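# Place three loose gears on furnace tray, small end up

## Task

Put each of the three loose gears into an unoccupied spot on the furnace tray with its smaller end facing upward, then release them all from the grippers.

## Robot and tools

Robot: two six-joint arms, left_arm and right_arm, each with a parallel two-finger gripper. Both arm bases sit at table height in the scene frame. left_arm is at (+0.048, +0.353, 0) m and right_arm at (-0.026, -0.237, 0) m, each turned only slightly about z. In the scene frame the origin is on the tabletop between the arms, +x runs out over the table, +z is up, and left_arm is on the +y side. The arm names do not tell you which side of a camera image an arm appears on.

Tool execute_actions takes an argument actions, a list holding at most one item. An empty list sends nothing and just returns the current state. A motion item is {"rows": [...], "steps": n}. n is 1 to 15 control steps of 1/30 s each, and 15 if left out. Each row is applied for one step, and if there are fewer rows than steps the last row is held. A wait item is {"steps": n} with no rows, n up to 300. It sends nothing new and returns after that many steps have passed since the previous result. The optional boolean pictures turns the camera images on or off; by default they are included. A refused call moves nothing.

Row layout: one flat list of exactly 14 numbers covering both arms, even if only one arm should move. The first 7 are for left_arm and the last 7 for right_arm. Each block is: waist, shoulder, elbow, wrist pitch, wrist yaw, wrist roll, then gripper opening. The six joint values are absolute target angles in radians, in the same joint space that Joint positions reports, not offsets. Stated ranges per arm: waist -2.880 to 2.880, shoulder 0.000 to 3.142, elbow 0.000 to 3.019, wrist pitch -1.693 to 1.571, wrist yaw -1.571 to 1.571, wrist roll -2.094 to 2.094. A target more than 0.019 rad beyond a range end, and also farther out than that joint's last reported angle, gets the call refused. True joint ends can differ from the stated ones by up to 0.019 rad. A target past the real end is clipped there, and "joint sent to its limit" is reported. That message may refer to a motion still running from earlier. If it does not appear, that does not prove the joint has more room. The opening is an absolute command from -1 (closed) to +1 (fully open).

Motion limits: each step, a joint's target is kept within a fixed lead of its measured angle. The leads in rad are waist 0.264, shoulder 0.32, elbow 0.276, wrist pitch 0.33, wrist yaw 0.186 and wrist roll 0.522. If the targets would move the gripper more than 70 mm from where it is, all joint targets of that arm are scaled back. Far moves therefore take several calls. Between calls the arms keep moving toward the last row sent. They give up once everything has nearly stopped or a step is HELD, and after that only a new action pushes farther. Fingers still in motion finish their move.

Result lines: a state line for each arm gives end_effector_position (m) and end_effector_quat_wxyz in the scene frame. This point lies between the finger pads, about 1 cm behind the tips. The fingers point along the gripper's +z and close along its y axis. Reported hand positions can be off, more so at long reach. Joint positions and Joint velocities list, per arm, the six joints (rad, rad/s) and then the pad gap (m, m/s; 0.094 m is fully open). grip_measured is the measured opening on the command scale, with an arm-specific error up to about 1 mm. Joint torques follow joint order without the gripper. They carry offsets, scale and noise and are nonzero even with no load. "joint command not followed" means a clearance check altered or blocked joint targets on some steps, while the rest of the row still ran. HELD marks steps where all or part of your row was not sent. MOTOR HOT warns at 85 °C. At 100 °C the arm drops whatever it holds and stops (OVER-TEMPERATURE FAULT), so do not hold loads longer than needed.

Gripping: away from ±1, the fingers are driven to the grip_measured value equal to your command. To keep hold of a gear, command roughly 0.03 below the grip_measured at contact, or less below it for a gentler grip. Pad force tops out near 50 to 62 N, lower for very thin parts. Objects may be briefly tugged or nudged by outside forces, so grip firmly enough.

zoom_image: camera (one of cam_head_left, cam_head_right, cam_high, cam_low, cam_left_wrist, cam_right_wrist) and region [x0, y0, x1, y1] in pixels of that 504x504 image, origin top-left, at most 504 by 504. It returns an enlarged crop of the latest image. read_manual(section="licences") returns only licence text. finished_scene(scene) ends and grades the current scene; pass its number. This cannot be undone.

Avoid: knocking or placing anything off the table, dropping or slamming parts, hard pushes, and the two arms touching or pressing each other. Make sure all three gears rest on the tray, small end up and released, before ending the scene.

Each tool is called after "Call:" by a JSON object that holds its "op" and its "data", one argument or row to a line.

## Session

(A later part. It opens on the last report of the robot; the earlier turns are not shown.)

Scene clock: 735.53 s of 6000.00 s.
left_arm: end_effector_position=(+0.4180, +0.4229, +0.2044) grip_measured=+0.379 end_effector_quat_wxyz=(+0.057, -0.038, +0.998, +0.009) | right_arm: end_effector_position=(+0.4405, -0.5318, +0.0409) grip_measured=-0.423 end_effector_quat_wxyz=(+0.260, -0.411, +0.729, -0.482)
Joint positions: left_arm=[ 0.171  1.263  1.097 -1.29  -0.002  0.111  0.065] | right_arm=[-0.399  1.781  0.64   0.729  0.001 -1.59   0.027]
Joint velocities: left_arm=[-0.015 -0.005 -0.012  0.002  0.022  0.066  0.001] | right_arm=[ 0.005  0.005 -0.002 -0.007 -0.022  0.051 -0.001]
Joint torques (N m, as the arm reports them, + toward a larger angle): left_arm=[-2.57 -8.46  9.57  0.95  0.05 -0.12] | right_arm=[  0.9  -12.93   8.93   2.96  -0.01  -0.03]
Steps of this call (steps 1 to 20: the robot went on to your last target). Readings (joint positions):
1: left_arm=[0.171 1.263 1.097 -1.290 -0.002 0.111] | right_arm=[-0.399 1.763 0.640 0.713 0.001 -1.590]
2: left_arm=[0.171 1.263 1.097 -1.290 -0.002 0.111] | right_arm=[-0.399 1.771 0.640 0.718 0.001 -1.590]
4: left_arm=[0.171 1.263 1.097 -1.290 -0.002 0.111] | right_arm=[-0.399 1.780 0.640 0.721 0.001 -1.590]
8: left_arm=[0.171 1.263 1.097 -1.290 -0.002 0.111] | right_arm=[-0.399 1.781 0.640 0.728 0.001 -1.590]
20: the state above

Call:
{"op": "execute_actions", "data": {
  "actions": [
    {"rows":[[0.16,1.27,1.10,-1.29,0,0.1,0.38,-0.39,1.785,0.68,0.772,0,-1.60,-0.53],[0.16,1.27,1.10,-1.29,0,0.1,0.38,-0.39,1.79,0.68,0.776,0,-1.60,-0.53],[0.16,1.27,1.10,-1.29,0,0.1,0.38,-0.39,1.794,0.68,0.78,0,-1.60,-0.53],[0.16,1.27,1.10,-1.29,0,0.1,0.38,-0.39,1.798,0.68,0.784,0,-1.60,-0.53],[0.16,1.27,1.10,-1.29,0,0.1,0.38,-0.39,1.802,0.68,0.788,0,-1.60,-0.53],[0.16,1.27,1.10,-1.29,0,0.1,0.38,-0.39,1.806,0.68,0.792,0,-1.60,-0.53],[0.16,1.27,1.10,-1.29,0,0.1,0.38,-0.39,1.81,0.68,0.796,0,-1.60,-0.53],[0.16,1.27,1.10,-1.29,0,0.1,0.38,-0.39,1.814,0.68,0.80,0,-1.60,-0.53]],"steps":15}
  ]
}}

Call:
{"op": "zoom_image", "data": {
  "camera": "cam_low",
  "region": [80, 210, 220, 320]
}}

Scene clock: 746.70 s of 6000.00 s.
left_arm: end_effector_position=(+0.4180, +0.4229, +0.2044) grip_measured=+0.379 end_effector_quat_wxyz=(+0.057, -0.038, +0.998, +0.009) | right_arm: end_effector_position=(+0.4401, -0.5315, +0.0283) grip_measured=-0.423 end_effector_quat_wxyz=(+0.258, -0.412, +0.730, -0.480)
Joint positions: left_arm=[ 0.171  1.263  1.097 -1.29  -0.002  0.111  0.065] | right_arm=[-0.399  1.817  0.64   0.759  0.001 -1.59   0.027]
Joint velocities: left_arm=[-0.024  0.005  0.002 -0.007  0.007 -0.037 -0.001] | right_arm=[-0.015 -0.005 -0.007  0.007 -0.007 -0.037  0.   ]
Joint torques (N m, as the arm reports them, + toward a larger angle): left_arm=[-2.63 -8.4   9.55  0.95  0.05 -0.14] | right_arm=[  1.2  -12.89   8.82   2.96  -0.04   0.03]
Steps of this call (steps 1 to 15: the robot went on to your last target; steps 16 to 90: nothing new was sent; then 7.67 s passed at rest; steps 91 to 105: all 15 steps of this action). Readings (joint positions):
91: left_arm=[0.171 1.263 1.097 -1.290 -0.002 0.111] | right_arm=[-0.399 1.781 0.640 0.730 0.001 -1.590]
92: left_arm=[0.171 1.263 1.097 -1.290 -0.002 0.111] | right_arm=[-0.399 1.782 0.640 0.731 0.001 -1.590]
94: left_arm=[0.171 1.263 1.097 -1.290 -0.002 0.111] | right_arm=[-0.399 1.785 0.640 0.739 0.001 -1.590]
98: left_arm=[0.171 1.263 1.097 -1.290 -0.002 0.111] | right_arm=[-0.399 1.801 0.640 0.755 0.001 -1.590]
105: the state above

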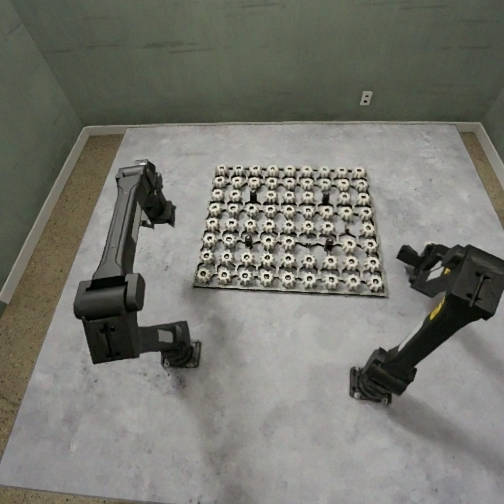

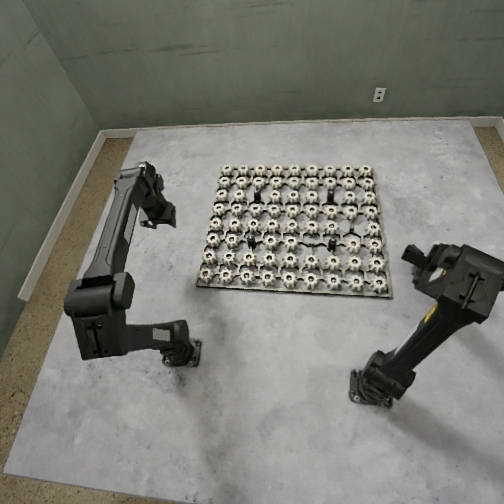

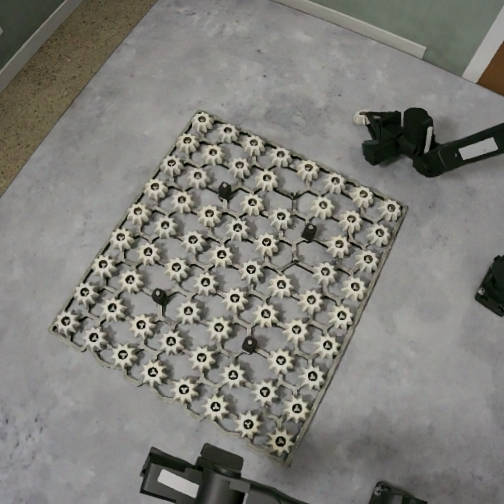

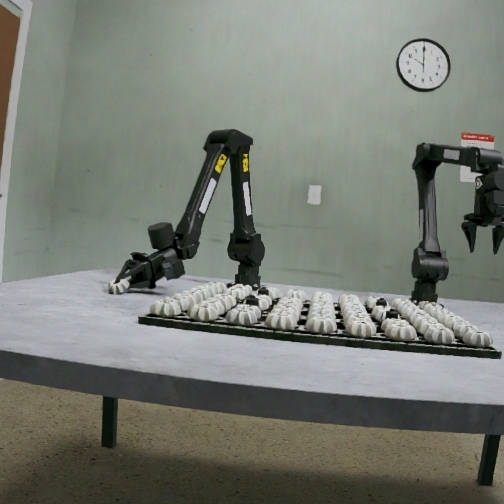

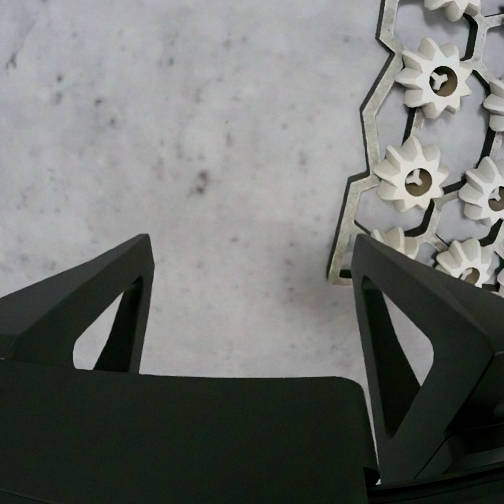

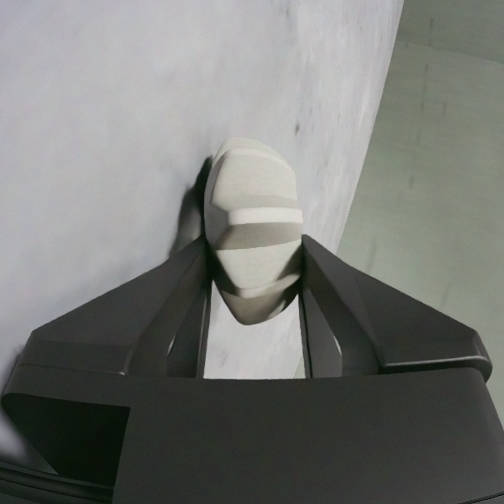

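Region (80, 210, 220, 320) of cam_low's 504x504 image, scaled by 3.600, with more detail than that image has; it fills the top 396 rows of this view, and the rest is white.

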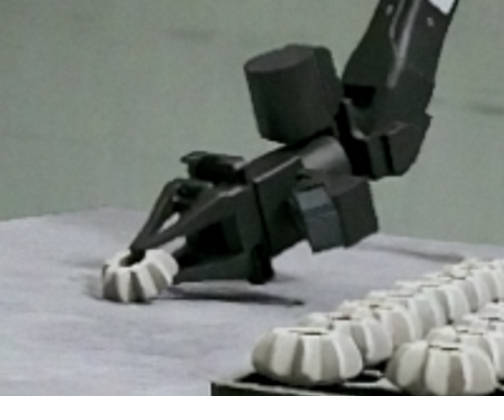

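Call:
{"op": "execute_actions", "data": {
  "actions": [
    {"rows":[[0.16,1.27,1.10,-1.29,0,0.1,0.38,-0.39,1.81,0.68,0.80,0,-1.60,-0.42],[0.16,1.27,1.10,-1.29,0,0.1,0.38,-0.39,1.81,0.68,0.80,0,-1.60,-0.39],[0.16,1.27,1.10,-1.29,0,0.1,0.38,-0.39,1.81,0.68,0.80,0,-1.60,-0.36],[0.16,1.27,1.10,-1.29,0,0.1,0.38,-0.39,1.81,0.68,0.80,0,-1.60,-0.33],[0.16,1.27,1.10,-1.29,0,0.1,0.38,-0.39,1.81,0.68,0.80,0,-1.60,-0.30],[0.16,1.27,1.10,-1.29,0,0.1,0.38,-0.39,1.81,0.68,0.80,0,-1.60,-0.27]],"steps":12}
  ],
  "pictures": false
}}

Scene clock: 756.33 s of 6000.00 s.
left_arm: end_effector_position=(+0.4180, +0.4229, +0.2044) grip_measured=+0.379 end_effector_quat_wxyz=(+0.057, -0.038, +0.998, +0.009) | right_arm: end_effector_position=(+0.4412, -0.5322, +0.0309) grip_measured=-0.272 end_effector_quat_wxyz=(+0.260, -0.411, +0.728, -0.484)
Joint positions: left_arm=[ 0.171  1.263  1.097 -1.29  -0.002  0.111  0.065] | right_arm=[-0.399  1.817  0.641  0.769  0.001 -1.59   0.034]
Joint velocities: left_arm=[-0.015 -0.005 -0.002 -0.017 -0.051  0.051 -0.001] | right_arm=[ 0.005  0.005 -0.007 -0.007 -0.007 -0.051 -0.   ]
Joint torques (N m, as the arm reports them, + toward a larger angle): left_arm=[-2.61 -8.36  9.59  0.91  0.06 -0.12] | right_arm=[  2.36 -13.39   9.01   2.75  -0.08   0.02]
Steps of this call (steps 1 to 15: the robot went on to your last target; steps 16 to 90: nothing new was sent; then 6.23 s passed at rest; steps 91 to 102: all 12 steps of this action). Readings (joint positions):
91: left_arm=[0.171 1.263 1.097 -1.290 -0.002 0.111] | right_arm=[-0.399 1.817 0.640 0.761 0.001 -1.590]
92: left_arm=[0.171 1.263 1.097 -1.290 -0.002 0.111] | right_arm=[-0.399 1.817 0.640 0.761 0.001 -1.590]
94: left_arm=[0.171 1.263 1.097 -1.290 -0.002 0.111] | right_arm=[-0.399 1.817 0.640 0.764 0.001 -1.590]
98: left_arm=[0.171 1.263 1.097 -1.290 -0.002 0.111] | right_arm=[-0.399 1.817 0.641 0.769 0.001 -1.590]
102: the state above

Call:
{"op": "execute_actions", "data": {
  "actions": [
    {"rows":[[0.16,1.27,1.10,-1.29,0,0.1,0.38,-0.39,1.79,0.67,0.80,0,-1.60,-0.27],[0.16,1.27,1.10,-1.29,0,0.1,0.38,-0.39,1.78,0.66,0.804,0,-1.60,-0.27],[0.16,1.27,1.10,-1.29,0,0.1,0.38,-0.39,1.775,0.652,0.808,0,-1.60,-0.27],[0.16,1.27,1.10,-1.29,0,0.1,0.38,-0.39,1.77,0.644,0.812,0,-1.60,-0.27],[0.16,1.27,1.10,-1.29,0,0.1,0.38,-0.39,1.765,0.635,0.816,0,-1.60,-0.27],[0.16,1.27,1.10,-1.29,0,0.1,0.38,-0.39,1.76,0.626,0.82,0,-1.60,-0.27],[0.16,1.27,1.10,-1.29,0,0.1,0.38,-0.39,1.755,0.617,0.824,0,-1.60,-0.27],[0.16,1.27,1.10,-1.29,0,0.1,0.38,-0.39,1.75,0.608,0.828,0,-1.60,-0.27],[0.16,1.27,1.10,-1.29,0,0.1,0.38,-0.39,1.745,0.599,0.832,0,-1.60,-0.27],[0.16,1.27,1.10,-1.29,0,0.1,0.38,-0.39,1.74,0.59,0.836,0,-1.60,-0.27],[0.16,1.27,1.10,-1.29,0,0.1,0.38,-0.39,1.735,0.581,0.84,0,-1.60,-0.27],[0.16,1.27,1.10,-1.29,0,0.1,0.38,-0.39,1.73,0.572,0.844,0,-1.60,-0.27],[0.16,1.27,1.10,-1.29,0,0.1,0.38,-0.39,1.725,0.563,0.848,0,-1.60,-0.27],[0.16,1.27,1.10,-1.29,0,0.1,0.38,-0.39,1.72,0.554,0.852,0,-1.60,-0.27],[0.16,1.27,1.10,-1.29,0,0.1,0.38,-0.39,1.715,0.545,0.856,0,-1.60,-0.27]],"steps":15}
  ],
  "pictures": false
}}

Call:
{"op": "execute_actions", "data": {
  "actions": [
    {"steps":15}
  ]
}}

Scene clock: 770.73 s of 6000.00 s.
left_arm: end_effector_position=(+0.4180, +0.4229, +0.2044) grip_measured=+0.379 end_effector_quat_wxyz=(+0.057, -0.038, +0.998, +0.009) | right_arm: end_effector_position=(+0.4172, -0.5171, +0.0402) grip_measured=-0.272 end_effector_quat_wxyz=(+0.265, -0.407, +0.722, -0.492)
Joint positions: left_arm=[ 0.171  1.263  1.097 -1.29  -0.002  0.111  0.065] | right_arm=[-0.399  1.762  0.555  0.823  0.001 -1.59   0.034]
Joint velocities: left_arm=[ 0.015 -0.005 -0.002  0.022 -0.095  0.007  0.001] | right_arm=[-0.015 -0.23  -0.237  0.173 -0.11  -0.007 -0.001]
Joint torques (N m, as the arm reports them, + toward a larger angle): left_arm=[-2.63 -8.44  9.63  0.95  0.05 -0.14] | right_arm=[  1.05 -13.38   5.02   2.62   0.03   0.01]
Steps of this call (steps 1 to 15: the robot went on to your last target; steps 16 to 90: nothing new was sent; then 10.90 s passed at rest; steps 91 to 105: all 15 steps of this action). Readings (joint positions):
91: left_arm=[0.171 1.263 1.097 -1.290 -0.002 0.111] | right_arm=[-0.399 1.817 0.641 0.769 0.001 -1.590]
92: left_arm=[0.171 1.263 1.097 -1.290 -0.002 0.111] | right_arm=[-0.399 1.817 0.641 0.770 0.001 -1.590]
94: left_arm=[0.171 1.263 1.097 -1.290 -0.002 0.111] | right_arm=[-0.399 1.817 0.641 0.774 0.001 -1.590]
98: left_arm=[0.171 1.263 1.097 -1.290 -0.002 0.111] | right_arm=[-0.399 1.808 0.620 0.791 0.001 -1.590]
105: the state above

Scene clock: 771.23 s of 6000.00 s.
left_arm: end_effector_position=(+0.4180, +0.4229, +0.2044) grip_measured=+0.379 end_effector_quat_wxyz=(+0.057, -0.038, +0.998, +0.009) | right_arm: end_effector_position=(+0.4148, -0.5156, +0.0486) grip_measured=-0.272 end_effector_quat_wxyz=(+0.269, -0.405, +0.717, -0.500)
Joint positions: left_arm=[ 0.171  1.263  1.097 -1.29  -0.002  0.111  0.065] | right_arm=[-0.399  1.742  0.542  0.836  0.001 -1.59   0.034]
Joint velocities: left_arm=[-0.005 -0.005  0.002  0.012  0.007 -0.007  0.   ] | right_arm=[ 0.005  0.005  0.012  0.002 -0.066 -0.066  0.   ]
Joint torques (N m, as the arm reports them, + toward a larger angle): left_arm=[-2.54 -8.43  9.56  0.96  0.05 -0.13] | right_arm=[  1.34 -12.22   5.18   2.14  -0.06   0.  ]
Steps of this call (steps 1 to 15: the robot went on to your last target). Readings (joint positions):
1: left_arm=[0.171 1.263 1.097 -1.290 -0.002 0.111] | right_arm=[-0.399 1.755 0.548 0.828 0.001 -1.590]
2: left_arm=[0.171 1.263 1.097 -1.290 -0.002 0.111] | right_arm=[-0.399 1.750 0.544 0.831 0.001 -1.590]
4: left_arm=[0.171 1.263 1.097 -1.290 -0.002 0.111] | right_arm=[-0.399 1.743 0.542 0.834 0.001 -1.590]
8: left_arm=[0.171 1.263 1.097 -1.290 -0.002 0.111] | right_arm=[-0.399 1.742 0.542 0.836 0.001 -1.590]
15: the state above

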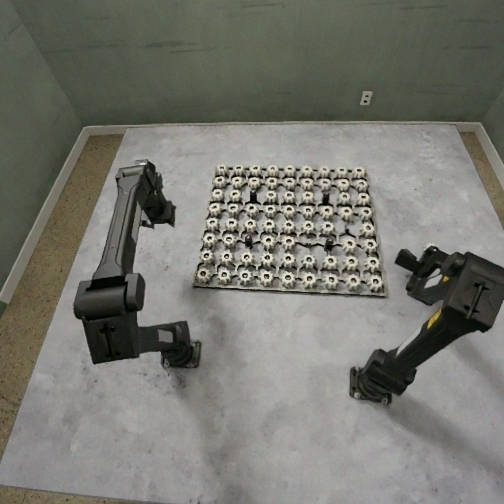

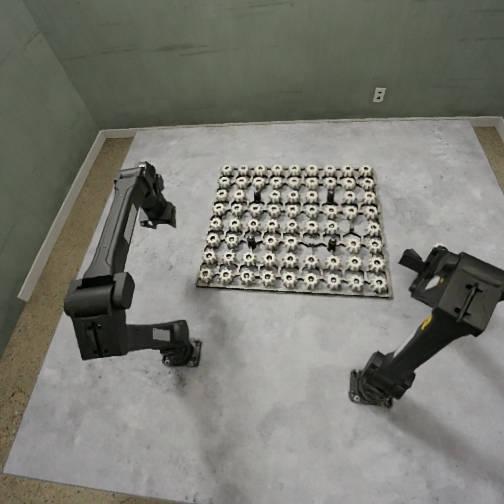

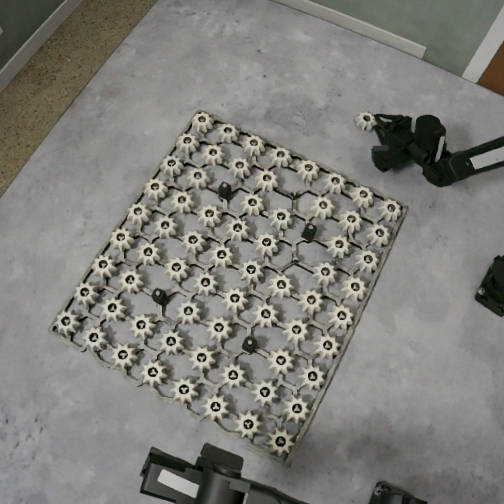

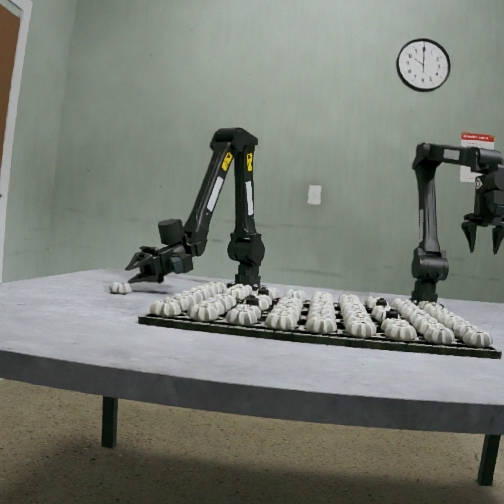

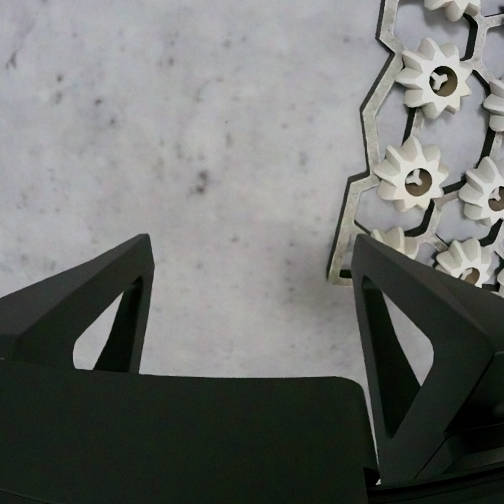

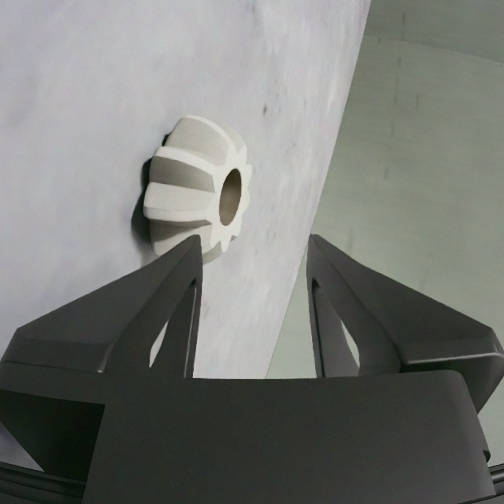

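Call:
{"op": "execute_actions", "data": {
  "actions": [
    {"rows":[[0.16,1.27,1.10,-1.29,0,0.1,0.38,-0.39,1.72,0.62,0.83,0,-1.5,-0.2],[0.16,1.27,1.10,-1.29,0,0.1,0.38,-0.39,1.72,0.69,0.80,0,-1.4,-0.1],[0.16,1.27,1.10,-1.29,0,0.1,0.38,-0.39,1.72,0.76,0.75,0,-1.3,0.0],[0.16,1.27,1.10,-1.29,0,0.1,0.38,-0.39,1.72,0.83,0.69,0,-1.2,0.1],[0.16,1.27,1.10,-1.29,0,0.1,0.38,-0.39,1.72,0.90,0.62,0,-1.1,0.2],[0.16,1.27,1.10,-1.29,0,0.1,0.38,-0.39,1.72,0.97,0.55,0,-1.0,0.3],[0.16,1.27,1.10,-1.29,0,0.1,0.38,-0.39,1.72,1.04,0.47,0,-0.9,0.4],[0.16,1.27,1.10,-1.29,0,0.1,0.38,-0.39,1.72,1.11,0.39,0,-0.8,0.5],[0.16,1.27,1.10,-1.29,0,0.1,0.38,-0.39,1.72,1.18,0.30,0,-0.7,0.6],[0.16,1.27,1.10,-1.29,0,0.1,0.38,-0.39,1.72,1.25,0.20,0,-0.6,0.6],[0.16,1.27,1.10,-1.29,0,0.1,0.38,-0.39,1.72,1.32,0.10,0,-0.5,0.6],[0.16,1.27,1.10,-1.29,0,0.1,0.38,-0.39,1.72,1.39,0.0,0,-0.4,0.6],[0.16,1.27,1.10,-1.29,0,0.1,0.38,-0.39,1.72,1.45,-0.1,0,-0.3,0.6],[0.16,1.27,1.10,-1.29,0,0.1,0.38,-0.39,1.72,1.50,-0.2,0,-0.2,0.6],[0.16,1.27,1.10,-1.29,0,0.1,0.38,-0.39,1.72,1.55,-0.3,0,-0.1,0.6]],"steps":15}
  ],
  "pictures": false
}}

Call:
{"op": "execute_actions", "data": {
  "actions": [
    {"steps":20}
  ],
  "pictures": false
}}

Scene clock: 783.50 s of 6000.00 s.
left_arm: end_effector_position=(+0.4180, +0.4229, +0.2044) grip_measured=+0.379 end_effector_quat_wxyz=(+0.057, -0.038, +0.998, +0.009) | right_arm: end_effector_position=(+0.5601, -0.6071, +0.1737) grip_measured=+0.597 end_effector_quat_wxyz=(+0.401, -0.118, +0.842, -0.340)
Joint positions: left_arm=[ 0.171  1.263  1.097 -1.29  -0.002  0.111  0.065] | right_arm=[-0.399  1.742  1.165  0.113  0.001 -0.841  0.075]
Joint velocities: left_arm=[-0.024 -0.005  0.012  0.007 -0.022 -0.051 -0.   ] | right_arm=[-0.005 -0.005  1.477 -2.083  0.081  1.751 -0.002]
Joint torques (N m, as the arm reports them, + toward a larger angle): left_arm=[-2.58 -8.47  9.59  0.97  0.05 -0.13] | right_arm=[  1.41 -17.45  12.73   2.09  -0.01   0.19]
Steps of this call (steps 1 to 15: the robot went on to your last target; steps 16 to 90: nothing new was sent; then 8.77 s passed at rest; steps 91 to 105: all 15 steps of this action). Readings (joint positions):
91: left_arm=[0.171 1.263 1.097 -1.290 -0.002 0.111] | right_arm=[-0.399 1.742 0.546 0.835 0.001 -1.578]
92: left_arm=[0.171 1.263 1.097 -1.290 -0.002 0.111] | right_arm=[-0.399 1.742 0.559 0.826 0.001 -1.552]
94: left_arm=[0.171 1.263 1.097 -1.290 -0.002 0.111] | right_arm=[-0.399 1.742 0.615 0.784 0.001 -1.487]
98: left_arm=[0.171 1.263 1.097 -1.290 -0.002 0.111] | right_arm=[-0.399 1.742 0.792 0.617 0.001 -1.288]
105: the state above

Scene clock: 784.17 s of 6000.00 s.
left_arm: end_effector_position=(+0.4180, +0.4229, +0.2044) grip_measured=+0.379 end_effector_quat_wxyz=(+0.057, -0.038, +0.998, +0.009) | right_arm: end_effector_position=(+0.5976, -0.6307, +0.2991) grip_measured=+0.598 end_effector_quat_wxyz=(+0.481, +0.186, +0.839, -0.173)
Joint positions: left_arm=[ 0.171  1.263  1.097 -1.29  -0.002  0.111  0.065] | right_arm=[-0.399  1.726  1.522 -0.294  0.001 -0.127  0.075]
Joint velocities: left_arm=[-0.005  0.005  0.017  0.012  0.007 -0.051 -0.   ] | right_arm=[-0.005 -0.015 -0.007 -0.007  0.037  0.051  0.001]
Joint torques (N m, as the arm reports them, + toward a larger angle): left_arm=[-2.54 -8.58  9.59  0.96  0.06 -0.13] | right_arm=[  1.35 -18.47  12.92   1.2    0.     0.21]
Steps of this call (steps 1 to 20: the robot went on to your last target). Readings (joint positions):
1: left_arm=[0.171 1.263 1.097 -1.290 -0.002 0.111] | right_arm=[-0.399 1.742 1.217 0.042 0.001 -0.777]
2: left_arm=[0.171 1.263 1.097 -1.290 -0.002 0.111] | right_arm=[-0.399 1.742 1.267 -0.030 0.001 -0.715]
4: left_arm=[0.171 1.263 1.097 -1.290 -0.002 0.111] | right_arm=[-0.399 1.742 1.358 -0.136 0.001 -0.593]
8: left_arm=[0.171 1.263 1.097 -1.290 -0.002 0.111] | right_arm=[-0.399 1.740 1.496 -0.260 0.001 -0.328]
20: the state above

Call:
{"op": "execute_actions", "data": {
  "actions": [
    {"rows":[[0.16,1.27,1.10,-1.29,0,0.1,0.38,-0.39,1.735,1.56,-0.36,0,-0.05,0.6],[0.16,1.27,1.10,-1.29,0,0.1,0.38,-0.39,1.745,1.565,-0.43,0,0,0.6],[0.16,1.27,1.10,-1.29,0,0.1,0.38,-0.39,1.755,1.57,-0.50,0,0.02,0.6],[0.16,1.27,1.10,-1.29,0,0.1,0.38,-0.39,1.765,1.575,-0.57,0,0.02,0.6],[0.16,1.27,1.10,-1.29,0,0.1,0.38,-0.39,1.775,1.58,-0.64,0,0.02,0.6],[0.16,1.27,1.10,-1.29,0,0.1,0.38,-0.39,1.785,1.58,-0.71,0,0.02,0.6],[0.16,1.27,1.10,-1.29,0,0.1,0.38,-0.39,1.795,1.58,-0.78,0,0.02,0.6],[0.16,1.27,1.10,-1.29,0,0.1,0.38,-0.39,1.805,1.58,-0.85,0,0.02,0.6],[0.16,1.27,1.10,-1.29,0,0.1,0.38,-0.39,1.815,1.58,-0.92,0,0.02,0.6],[0.16,1.27,1.10,-1.29,0,0.1,0.38,-0.39,1.825,1.58,-0.99,0,0.02,0.6],[0.16,1.27,1.10,-1.29,0,0.1,0.38,-0.39,1.835,1.58,-1.06,0,0.02,0.6],[0.16,1.27,1.10,-1.29,0,0.1,0.38,-0.39,1.845,1.58,-1.12,0,0.02,0.6],[0.16,1.27,1.10,-1.29,0,0.1,0.38,-0.39,1.853,1.58,-1.18,0,0.02,0.6],[0.16,1.27,1.10,-1.29,0,0.1,0.38,-0.39,1.86,1.58,-1.22,0,0.02,0.6],[0.16,1.27,1.10,-1.29,0,0.1,0.38,-0.39,1.865,1.58,-1.245,0,0.02,0.6]],"steps":15}
  ],
  "pictures": false
}}

Call:
{"op": "execute_actions", "data": {
  "actions": [
    {"steps":25}
  ]
}}

Scene clock: 795.43 s of 6000.00 s.
left_arm: end_effector_position=(+0.4180, +0.4229, +0.2044) grip_measured=+0.379 end_effector_quat_wxyz=(+0.057, -0.038, +0.998, +0.009) | right_arm: end_effector_position=(+0.4642, -0.5467, +0.1203) grip_measured=+0.598 end_effector_quat_wxyz=(+0.054, +0.278, +0.959, -0.016)
Joint positions: left_arm=[ 0.171  1.263  1.097 -1.29  -0.002  0.111  0.065] | right_arm=[-0.399  1.839  1.539 -1.159  0.001  0.002  0.075]
Joint velocities: left_arm=[-0.005 -0.005 -0.007 -0.027 -0.037 -0.095 -0.   ] | right_arm=[-0.015  0.435 -0.002 -1.297 -0.037 -0.007 -0.   ]
Joint torques (N m, as the arm reports them, + toward a larger angle): left_arm=[-2.51 -8.41  9.57  0.97  0.05 -0.13] | right_arm=[  1.37 -17.78  12.93   0.72   0.     0.15]
Steps of this call (steps 1 to 30: the robot went on to your last target; steps 31 to 90: nothing new was sent; then 7.77 s passed at rest; steps 91 to 105: all 15 steps of this action). Readings (joint positions):
91: left_arm=[0.171 1.263 1.097 -1.290 -0.002 0.111] | right_arm=[-0.399 1.726 1.522 -0.306 0.001 -0.105]
92: left_arm=[0.171 1.263 1.097 -1.290 -0.002 0.111] | right_arm=[-0.399 1.726 1.524 -0.337 0.001 -0.088]
94: left_arm=[0.171 1.263 1.097 -1.290 -0.002 0.111] | right_arm=[-0.399 1.727 1.529 -0.441 0.001 -0.054]
98: left_arm=[0.171 1.263 1.097 -1.290 -0.002 0.111] | right_arm=[-0.399 1.745 1.537 -0.707 0.001 -0.018]
105: the state above

Scene clock: 796.27 s of 6000.00 s.
left_arm: end_effector_position=(+0.4180, +0.4229, +0.2044) grip_measured=+0.379 end_effector_quat_wxyz=(+0.057, -0.038, +0.998, +0.009) | right_arm: end_effector_position=(+0.4478, -0.5364, +0.0994) grip_measured=+0.598 end_effector_quat_wxyz=(-0.001, +0.281, +0.960, -0.000)
Joint positions: left_arm=[ 0.171  1.263  1.097 -1.29  -0.002  0.111  0.065] | right_arm=[-0.399  1.876  1.54  -1.237  0.001  0.007  0.075]
Joint velocities: left_arm=[-0.015 -0.015 -0.007  0.012 -0.037 -0.037 -0.   ] | right_arm=[ 0.005 -0.005  0.007  0.002  0.022 -0.007  0.   ]
Joint torques (N m, as the arm reports them, + toward a larger angle): left_arm=[-2.67 -8.42  9.57  0.97  0.06 -0.13] | right_arm=[  1.94 -17.53  12.62  -0.24   0.04   0.13]
Steps of this call (steps 1 to 25: the robot went on to your last target). Readings (joint positions):
1: left_arm=[0.171 1.263 1.097 -1.290 -0.002 0.111] | right_arm=[-0.399 1.852 1.539 -1.194 0.001 0.003]
2: left_arm=[0.171 1.263 1.097 -1.290 -0.002 0.111] | right_arm=[-0.399 1.863 1.539 -1.214 0.001 0.004]
4: left_arm=[0.171 1.263 1.097 -1.290 -0.002 0.111] | right_arm=[-0.399 1.875 1.539 -1.231 0.001 0.005]
8: left_arm=[0.171 1.263 1.097 -1.290 -0.002 0.111] | right_arm=[-0.399 1.876 1.540 -1.236 0.001 0.006]
25: the state above

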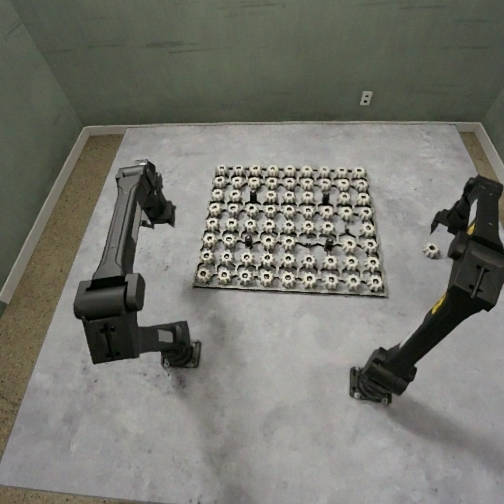

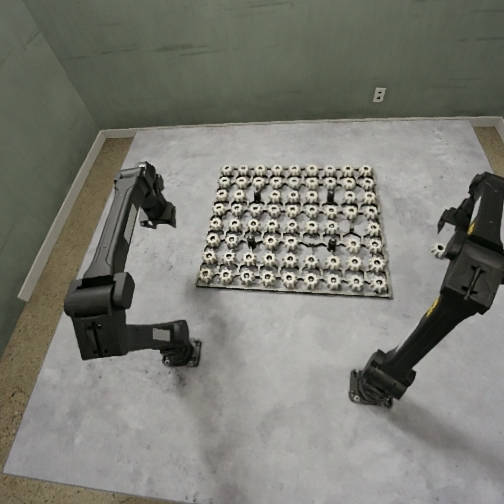

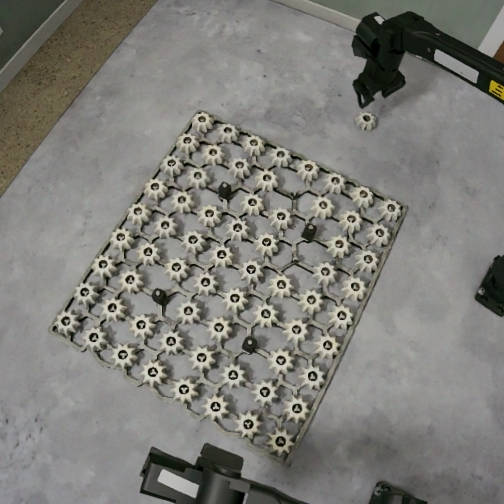

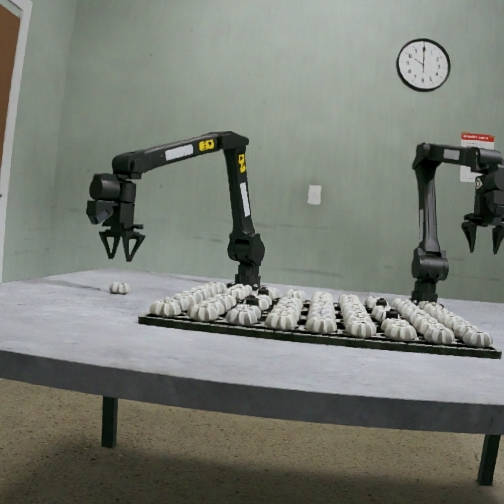

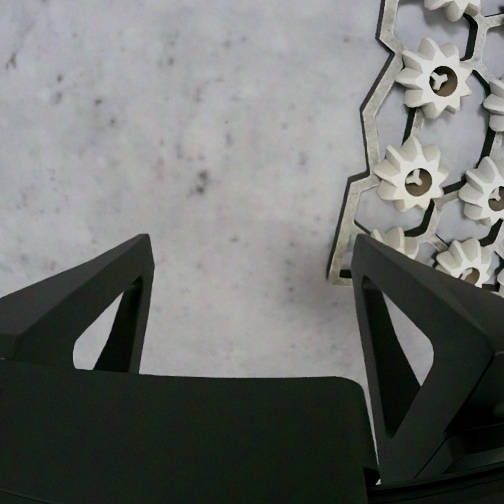

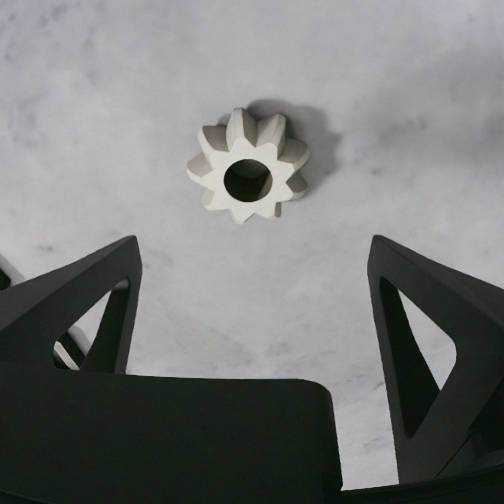

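Call:
{"op": "execute_actions", "data": {
  "actions": [
    {"rows":[[0.16,1.27,1.10,-1.29,0,0.1,0.38,-0.385,1.878,1.55,-1.225,0,0.02,0.6],[0.16,1.27,1.10,-1.29,0,0.1,0.38,-0.383,1.88,1.54,-1.215,0,0.02,0.6],[0.16,1.27,1.10,-1.29,0,0.1,0.38,-0.382,1.883,1.532,-1.204,0,0.02,0.6],[0.16,1.27,1.10,-1.29,0,0.1,0.38,-0.382,1.886,1.524,-1.193,0,0.02,0.6],[0.16,1.27,1.10,-1.29,0,0.1,0.38,-0.382,1.889,1.516,-1.182,0,0.02,0.6],[0.16,1.27,1.10,-1.29,0,0.1,0.38,-0.382,1.892,1.508,-1.171,0,0.02,0.6],[0.16,1.27,1.10,-1.29,0,0.1,0.38,-0.382,1.895,1.50,-1.16,0,0.02,0.6],[0.16,1.27,1.10,-1.29,0,0.1,0.38,-0.382,1.898,1.492,-1.149,0,0.02,0.6],[0.16,1.27,1.10,-1.29,0,0.1,0.38,-0.382,1.901,1.484,-1.138,0,0.02,0.6],[0.16,1.27,1.10,-1.29,0,0.1,0.38,-0.382,1.904,1.476,-1.127,0,0.02,0.6],[0.16,1.27,1.10,-1.29,0,0.1,0.38,-0.382,1.906,1.468,-1.116,0,0.02,0.6],[0.16,1.27,1.10,-1.29,0,0.1,0.38,-0.382,1.908,1.46,-1.105,0,0.02,0.6],[0.16,1.27,1.10,-1.29,0,0.1,0.38,-0.382,1.91,1.455,-1.095,0,0.02,0.6],[0.16,1.27,1.10,-1.29,0,0.1,0.38,-0.382,1.91,1.45,-1.087,0,0.02,0.6]],"steps":15}
  ],
  "pictures": false
}}

Call:
{"op": "execute_actions", "data": {
  "actions": [
    {"steps":15}
  ]
}}

Scene clock: 814.50 s of 6000.00 s.
left_arm: end_effector_position=(+0.4180, +0.4229, +0.2044) grip_measured=+0.379 end_effector_quat_wxyz=(+0.057, -0.038, +0.998, +0.009) | right_arm: end_effector_position=(+0.4461, -0.5303, +0.0622) grip_measured=+0.598 end_effector_quat_wxyz=(+0.012, +0.277, +0.961, -0.004)
Joint positions: left_arm=[ 0.171  1.263  1.097 -1.29  -0.002  0.111  0.065] | right_arm=[-0.392  1.886  1.449 -1.11   0.001  0.007  0.075]
Joint velocities: left_arm=[ 0.005 -0.005 -0.017  0.002  0.022  0.066 -0.001] | right_arm=[ 0.024  0.093 -0.139  0.149  0.022 -0.022  0.001]
Joint torques (N m, as the arm reports them, + toward a larger angle): left_arm=[-2.52 -8.38  9.6   0.94  0.04 -0.14] | right_arm=[  2.06 -16.69   8.9    0.42   0.01   0.15]
Steps of this call (steps 1 to 15: the robot went on to your last target; steps 16 to 90: nothing new was sent; then 14.73 s passed at rest; steps 91 to 105: all 15 steps of this action). Readings (joint positions):
91: left_arm=[0.171 1.263 1.097 -1.290 -0.002 0.111] | right_arm=[-0.399 1.876 1.540 -1.237 0.001 0.007]
92: left_arm=[0.171 1.263 1.097 -1.290 -0.002 0.111] | right_arm=[-0.399 1.876 1.539 -1.235 0.001 0.007]
94: left_arm=[0.171 1.263 1.097 -1.290 -0.002 0.111] | right_arm=[-0.397 1.876 1.533 -1.221 0.001 0.007]
98: left_arm=[0.171 1.263 1.097 -1.290 -0.002 0.111] | right_arm=[-0.393 1.876 1.503 -1.180 0.001 0.007]
105: the state above

Scene clock: 815.00 s of 6000.00 s.
left_arm: end_effector_position=(+0.4180, +0.4229, +0.2044) grip_measured=+0.379 end_effector_quat_wxyz=(+0.057, -0.038, +0.998, +0.009) | right_arm: end_effector_position=(+0.4455, -0.5299, +0.0544) grip_measured=+0.598 end_effector_quat_wxyz=(+0.009, +0.277, +0.961, -0.003)
Joint positions: left_arm=[ 0.171  1.263  1.097 -1.29  -0.002  0.111  0.065] | right_arm=[-0.392  1.896  1.442 -1.098  0.001  0.007  0.075]
Joint velocities: left_arm=[-0.005 -0.005  0.002  0.007  0.022 -0.066 -0.   ] | right_arm=[ 0.015 -0.005  0.002  0.002  0.051 -0.007 -0.001]
Joint torques (N m, as the arm reports them, + toward a larger angle): left_arm=[-2.64 -8.42  9.6   0.93  0.06 -0.13] | right_arm=[  1.48 -16.53   9.16   0.33   0.04   0.14]
Steps of this call (steps 1 to 15: the robot went on to your last target). Readings (joint positions):
1: left_arm=[0.171 1.263 1.097 -1.290 -0.002 0.111] | right_arm=[-0.392 1.889 1.446 -1.106 0.001 0.007]
2: left_arm=[0.171 1.263 1.097 -1.290 -0.002 0.111] | right_arm=[-0.392 1.891 1.444 -1.103 0.001 0.007]
4: left_arm=[0.171 1.263 1.097 -1.290 -0.002 0.111] | right_arm=[-0.392 1.895 1.442 -1.101 0.001 0.007]
8: left_arm=[0.171 1.263 1.097 -1.290 -0.002 0.111] | right_arm=[-0.392 1.896 1.442 -1.099 0.001 0.007]
15: the state above

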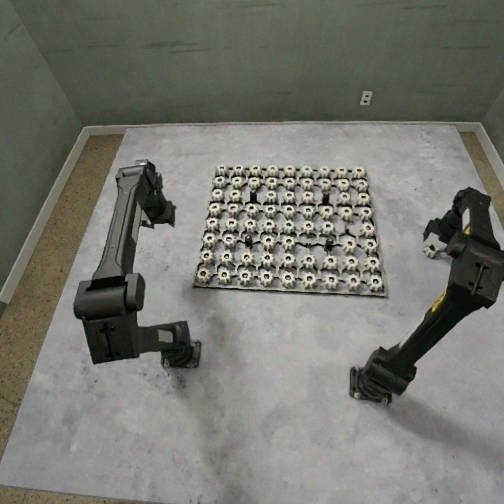

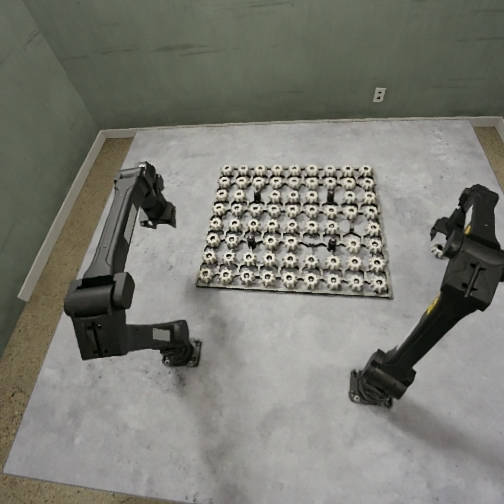

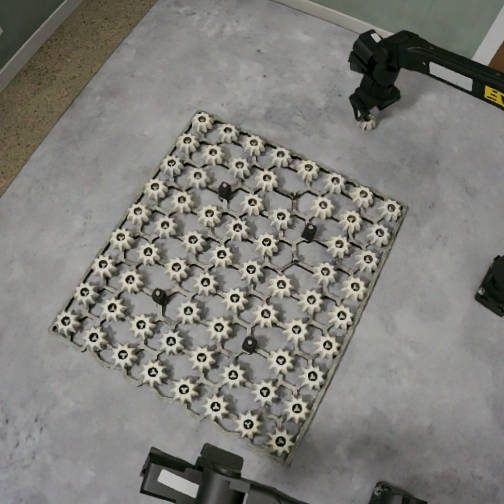

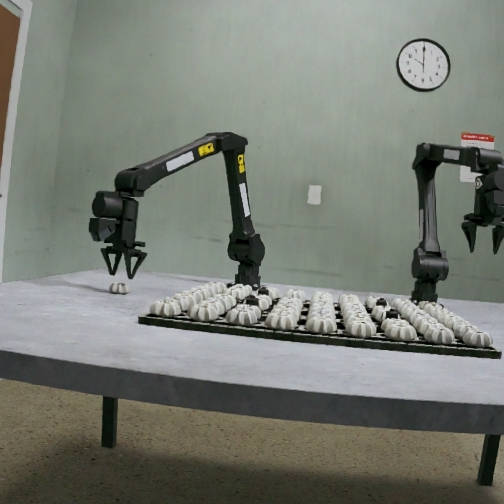

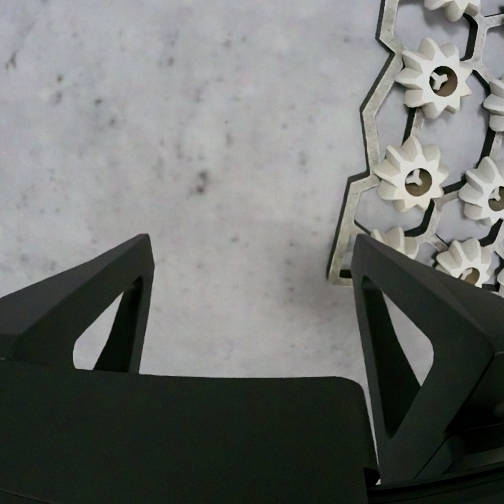

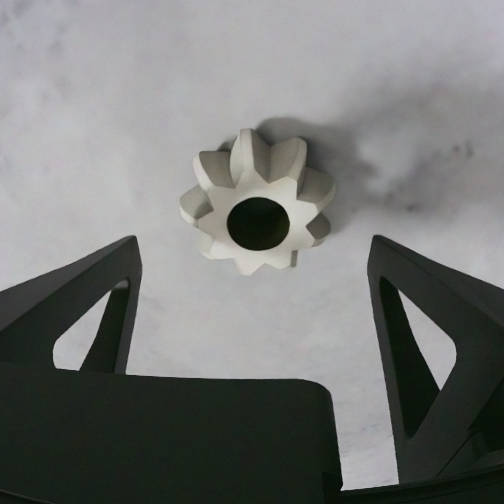

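Call:
{"op": "execute_actions", "data": {
  "actions": [
    {"rows":[[0.16,1.27,1.10,-1.29,0,0.1,0.38,-0.388,1.912,1.448,-1.087,0,0.02,0.6],[0.16,1.27,1.10,-1.29,0,0.1,0.38,-0.388,1.916,1.445,-1.084,0,0.02,0.6],[0.16,1.27,1.10,-1.29,0,0.1,0.38,-0.388,1.92,1.442,-1.08,0,0.02,0.6],[0.16,1.27,1.10,-1.29,0,0.1,0.38,-0.388,1.924,1.439,-1.075,0,0.02,0.6],[0.16,1.27,1.10,-1.29,0,0.1,0.38,-0.388,1.928,1.436,-1.07,0,0.02,0.6],[0.16,1.27,1.10,-1.29,0,0.1,0.38,-0.388,1.932,1.433,-1.065,0,0.02,0.6],[0.16,1.27,1.10,-1.29,0,0.1,0.38,-0.388,1.936,1.43,-1.06,0,0.02,0.6],[0.16,1.27,1.10,-1.29,0,0.1,0.38,-0.388,1.94,1.427,-1.054,0,0.02,0.6],[0.16,1.27,1.10,-1.29,0,0.1,0.38,-0.388,1.943,1.424,-1.048,0,0.02,0.6],[0.16,1.27,1.10,-1.29,0,0.1,0.38,-0.388,1.946,1.421,-1.042,0,0.02,0.6],[0.16,1.27,1.10,-1.29,0,0.1,0.38,-0.388,1.948,1.418,-1.036,0,0.02,0.6],[0.16,1.27,1.10,-1.29,0,0.1,0.38,-0.388,1.95,1.415,-1.03,0,0.02,0.6],[0.16,1.27,1.10,-1.29,0,0.1,0.38,-0.388,1.95,1.413,-1.024,0,0.02,0.6],[0.16,1.27,1.10,-1.29,0,0.1,0.38,-0.388,1.95,1.413,-1.02,0,0.02,0.6]],"steps":15}
  ],
  "pictures": false
}}

Call:
{"op": "execute_actions", "data": {
  "actions": [
    {"steps":12}
  ]
}}

Scene clock: 827.60 s of 6000.00 s.
left_arm: end_effector_position=(+0.4180, +0.4229, +0.2044) grip_measured=+0.379 end_effector_quat_wxyz=(+0.057, -0.038, +0.998, +0.009) | right_arm: end_effector_position=(+0.4432, -0.5285, +0.0246) grip_measured=+0.598 end_effector_quat_wxyz=(+0.005, +0.277, +0.961, -0.002)
Joint positions: left_arm=[ 0.171  1.263  1.097 -1.29  -0.002  0.111  0.065] | right_arm=[-0.392  1.931  1.408 -1.038  0.001  0.007  0.075]
Joint velocities: left_arm=[-0.015 -0.005 -0.012 -0.002  0.007  0.051  0.   ] | right_arm=[-0.005  0.103 -0.071  0.081 -0.007 -0.051  0.001]
Joint torques (N m, as the arm reports them, + toward a larger angle): left_arm=[-2.61 -8.52  9.57  0.95  0.06 -0.13] | right_arm=[  0.78 -16.71   8.74   0.29   0.06   0.19]
Steps of this call (steps 1 to 15: the robot went on to your last target; steps 16 to 90: nothing new was sent; then 9.10 s passed at rest; steps 91 to 105: all 15 steps of this action). Readings (joint positions):
91: left_arm=[0.171 1.263 1.097 -1.290 -0.002 0.111] | right_arm=[-0.392 1.896 1.442 -1.098 0.001 0.007]
92: left_arm=[0.171 1.263 1.097 -1.290 -0.002 0.111] | right_arm=[-0.392 1.896 1.442 -1.098 0.001 0.007]
94: left_arm=[0.171 1.263 1.097 -1.290 -0.002 0.111] | right_arm=[-0.392 1.896 1.440 -1.093 0.001 0.007]
98: left_arm=[0.171 1.263 1.097 -1.290 -0.002 0.111] | right_arm=[-0.392 1.902 1.431 -1.075 0.001 0.007]
105: the state above

Scene clock: 828.00 s of 6000.00 s.
left_arm: end_effector_position=(+0.4180, +0.4229, +0.2044) grip_measured=+0.379 end_effector_quat_wxyz=(+0.057, -0.038, +0.998, +0.009) | right_arm: end_effector_position=(+0.4426, -0.5281, +0.0196) grip_measured=+0.598 end_effector_quat_wxyz=(+0.003, +0.277, +0.961, -0.001)
Joint positions: left_arm=[ 0.171  1.263  1.097 -1.29  -0.002  0.111  0.065] | right_arm=[-0.392  1.938  1.405 -1.031  0.001  0.007  0.075]
Joint velocities: left_arm=[ 0.005 -0.005 -0.002 -0.007 -0.081  0.007 -0.   ] | right_arm=[ 0.005 -0.024  0.017 -0.002  0.007  0.051 -0.001]
Joint torques (N m, as the arm reports them, + toward a larger angle): left_arm=[-2.63 -8.45  9.62  0.91  0.06 -0.13] | right_arm=[  0.67 -16.78   8.7    0.24  -0.05   0.16]
Steps of this call (steps 1 to 12: the robot went on to your last target). Readings (joint positions):
1: left_arm=[0.171 1.263 1.097 -1.290 -0.002 0.111] | right_arm=[-0.392 1.934 1.407 -1.036 0.001 0.007]
2: left_arm=[0.171 1.263 1.097 -1.290 -0.002 0.111] | right_arm=[-0.392 1.936 1.406 -1.034 0.001 0.007]
4: left_arm=[0.171 1.263 1.097 -1.290 -0.002 0.111] | right_arm=[-0.392 1.938 1.405 -1.033 0.001 0.007]
8: left_arm=[0.171 1.263 1.097 -1.290 -0.002 0.111] | right_arm=[-0.392 1.938 1.405 -1.031 0.001 0.007]
12: the state above

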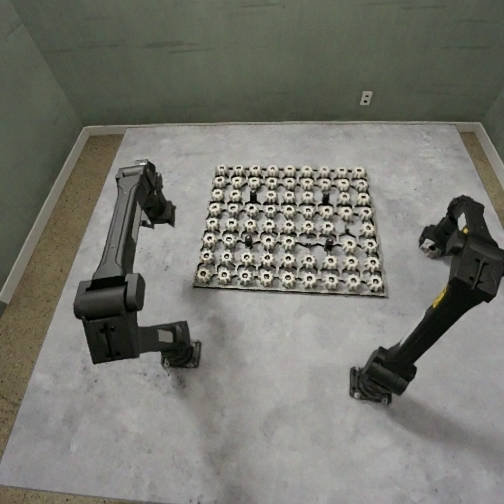

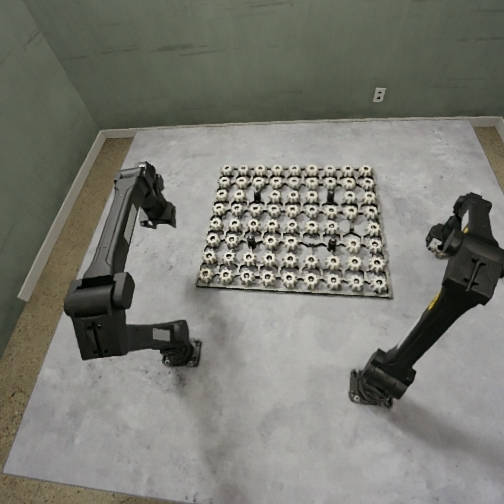

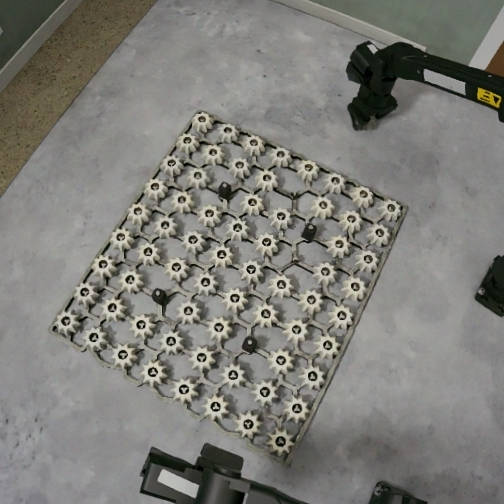

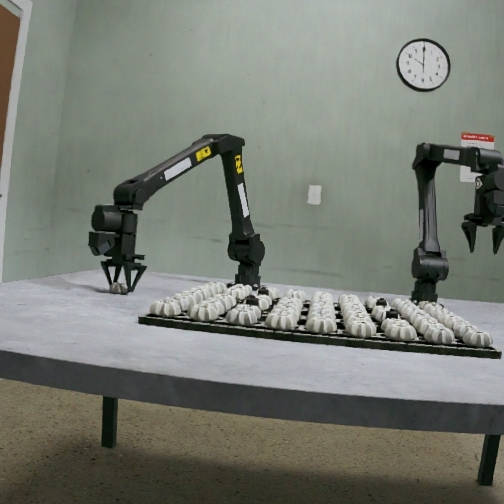

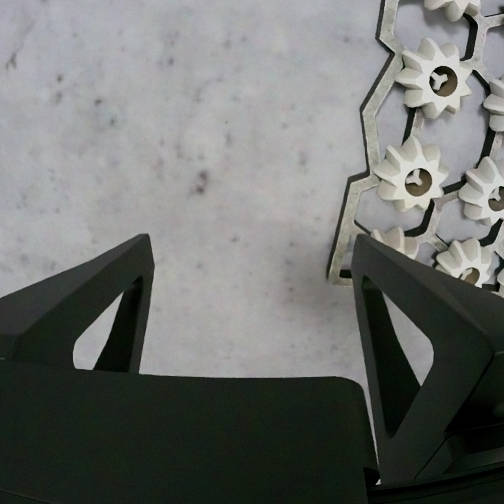

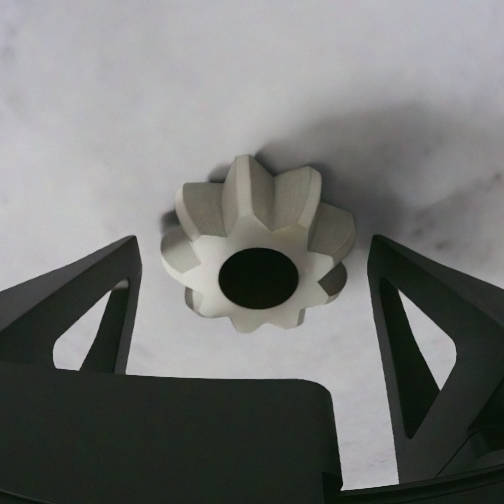

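Call:
{"op": "execute_actions", "data": {
  "actions": [
    {"rows":[[0.16,1.27,1.10,-1.29,0,0.1,0.38,-0.388,1.956,1.413,-1.02,0,0.02,0.6],[0.16,1.27,1.10,-1.29,0,0.1,0.38,-0.388,1.962,1.413,-1.02,0,0.02,0.6],[0.16,1.27,1.10,-1.29,0,0.1,0.38,-0.388,1.968,1.413,-1.02,0,0.02,0.6],[0.16,1.27,1.10,-1.29,0,0.1,0.38,-0.388,1.968,1.413,-1.02,0,0.02,0.6],[0.16,1.27,1.10,-1.29,0,0.1,0.38,-0.388,1.968,1.413,-1.02,0,0.02,0.6],[0.16,1.27,1.10,-1.29,0,0.1,0.38,-0.388,1.964,1.413,-1.02,0,0.02,0.6],[0.16,1.27,1.10,-1.29,0,0.1,0.38,-0.388,1.96,1.413,-1.02,0,0.02,0.6]],"steps":15}
  ],
  "pictures": false
}}

Scene clock: 840.37 s of 6000.00 s.
left_arm: end_effector_position=(+0.4180, +0.4229, +0.2044) grip_measured=+0.379 end_effector_quat_wxyz=(+0.057, -0.038, +0.998, +0.009) | right_arm: end_effector_position=(+0.4422, -0.5279, +0.0176) grip_measured=+0.598 end_effector_quat_wxyz=(+0.001, +0.277, +0.961, -0.001)
Joint positions: left_arm=[ 0.171  1.263  1.097 -1.29  -0.002  0.111  0.065] | right_arm=[-0.392  1.942  1.405 -1.031  0.001  0.007  0.075]
Joint velocities: left_arm=[ 0.005 -0.005 -0.007  0.002  0.037 -0.007  0.001] | right_arm=[ 0.005 -0.015 -0.007  0.027 -0.007 -0.037 -0.001]
Joint torques (N m, as the arm reports them, + toward a larger angle): left_arm=[-2.52 -8.58  9.61  0.96  0.05 -0.14] | right_arm=[  0.9  -16.83   8.83   0.55  -0.01   0.2 ]
Steps of this call (steps 1 to 15: the robot went on to your last target; steps 16 to 90: nothing new was sent; then 8.87 s passed at rest; steps 91 to 105: all 15 steps of this action). Readings (joint positions):
91: left_arm=[0.171 1.263 1.097 -1.290 -0.002 0.111] | right_arm=[-0.392 1.938 1.405 -1.031 0.001 0.007]
92: left_arm=[0.171 1.263 1.097 -1.290 -0.002 0.111] | right_arm=[-0.392 1.938 1.405 -1.031 0.001 0.007]
94: left_arm=[0.171 1.263 1.097 -1.290 -0.002 0.111] | right_arm=[-0.392 1.939 1.405 -1.031 0.001 0.007]
98: left_arm=[0.171 1.263 1.097 -1.290 -0.002 0.111] | right_arm=[-0.392 1.942 1.405 -1.031 0.001 0.007]
105: the state above


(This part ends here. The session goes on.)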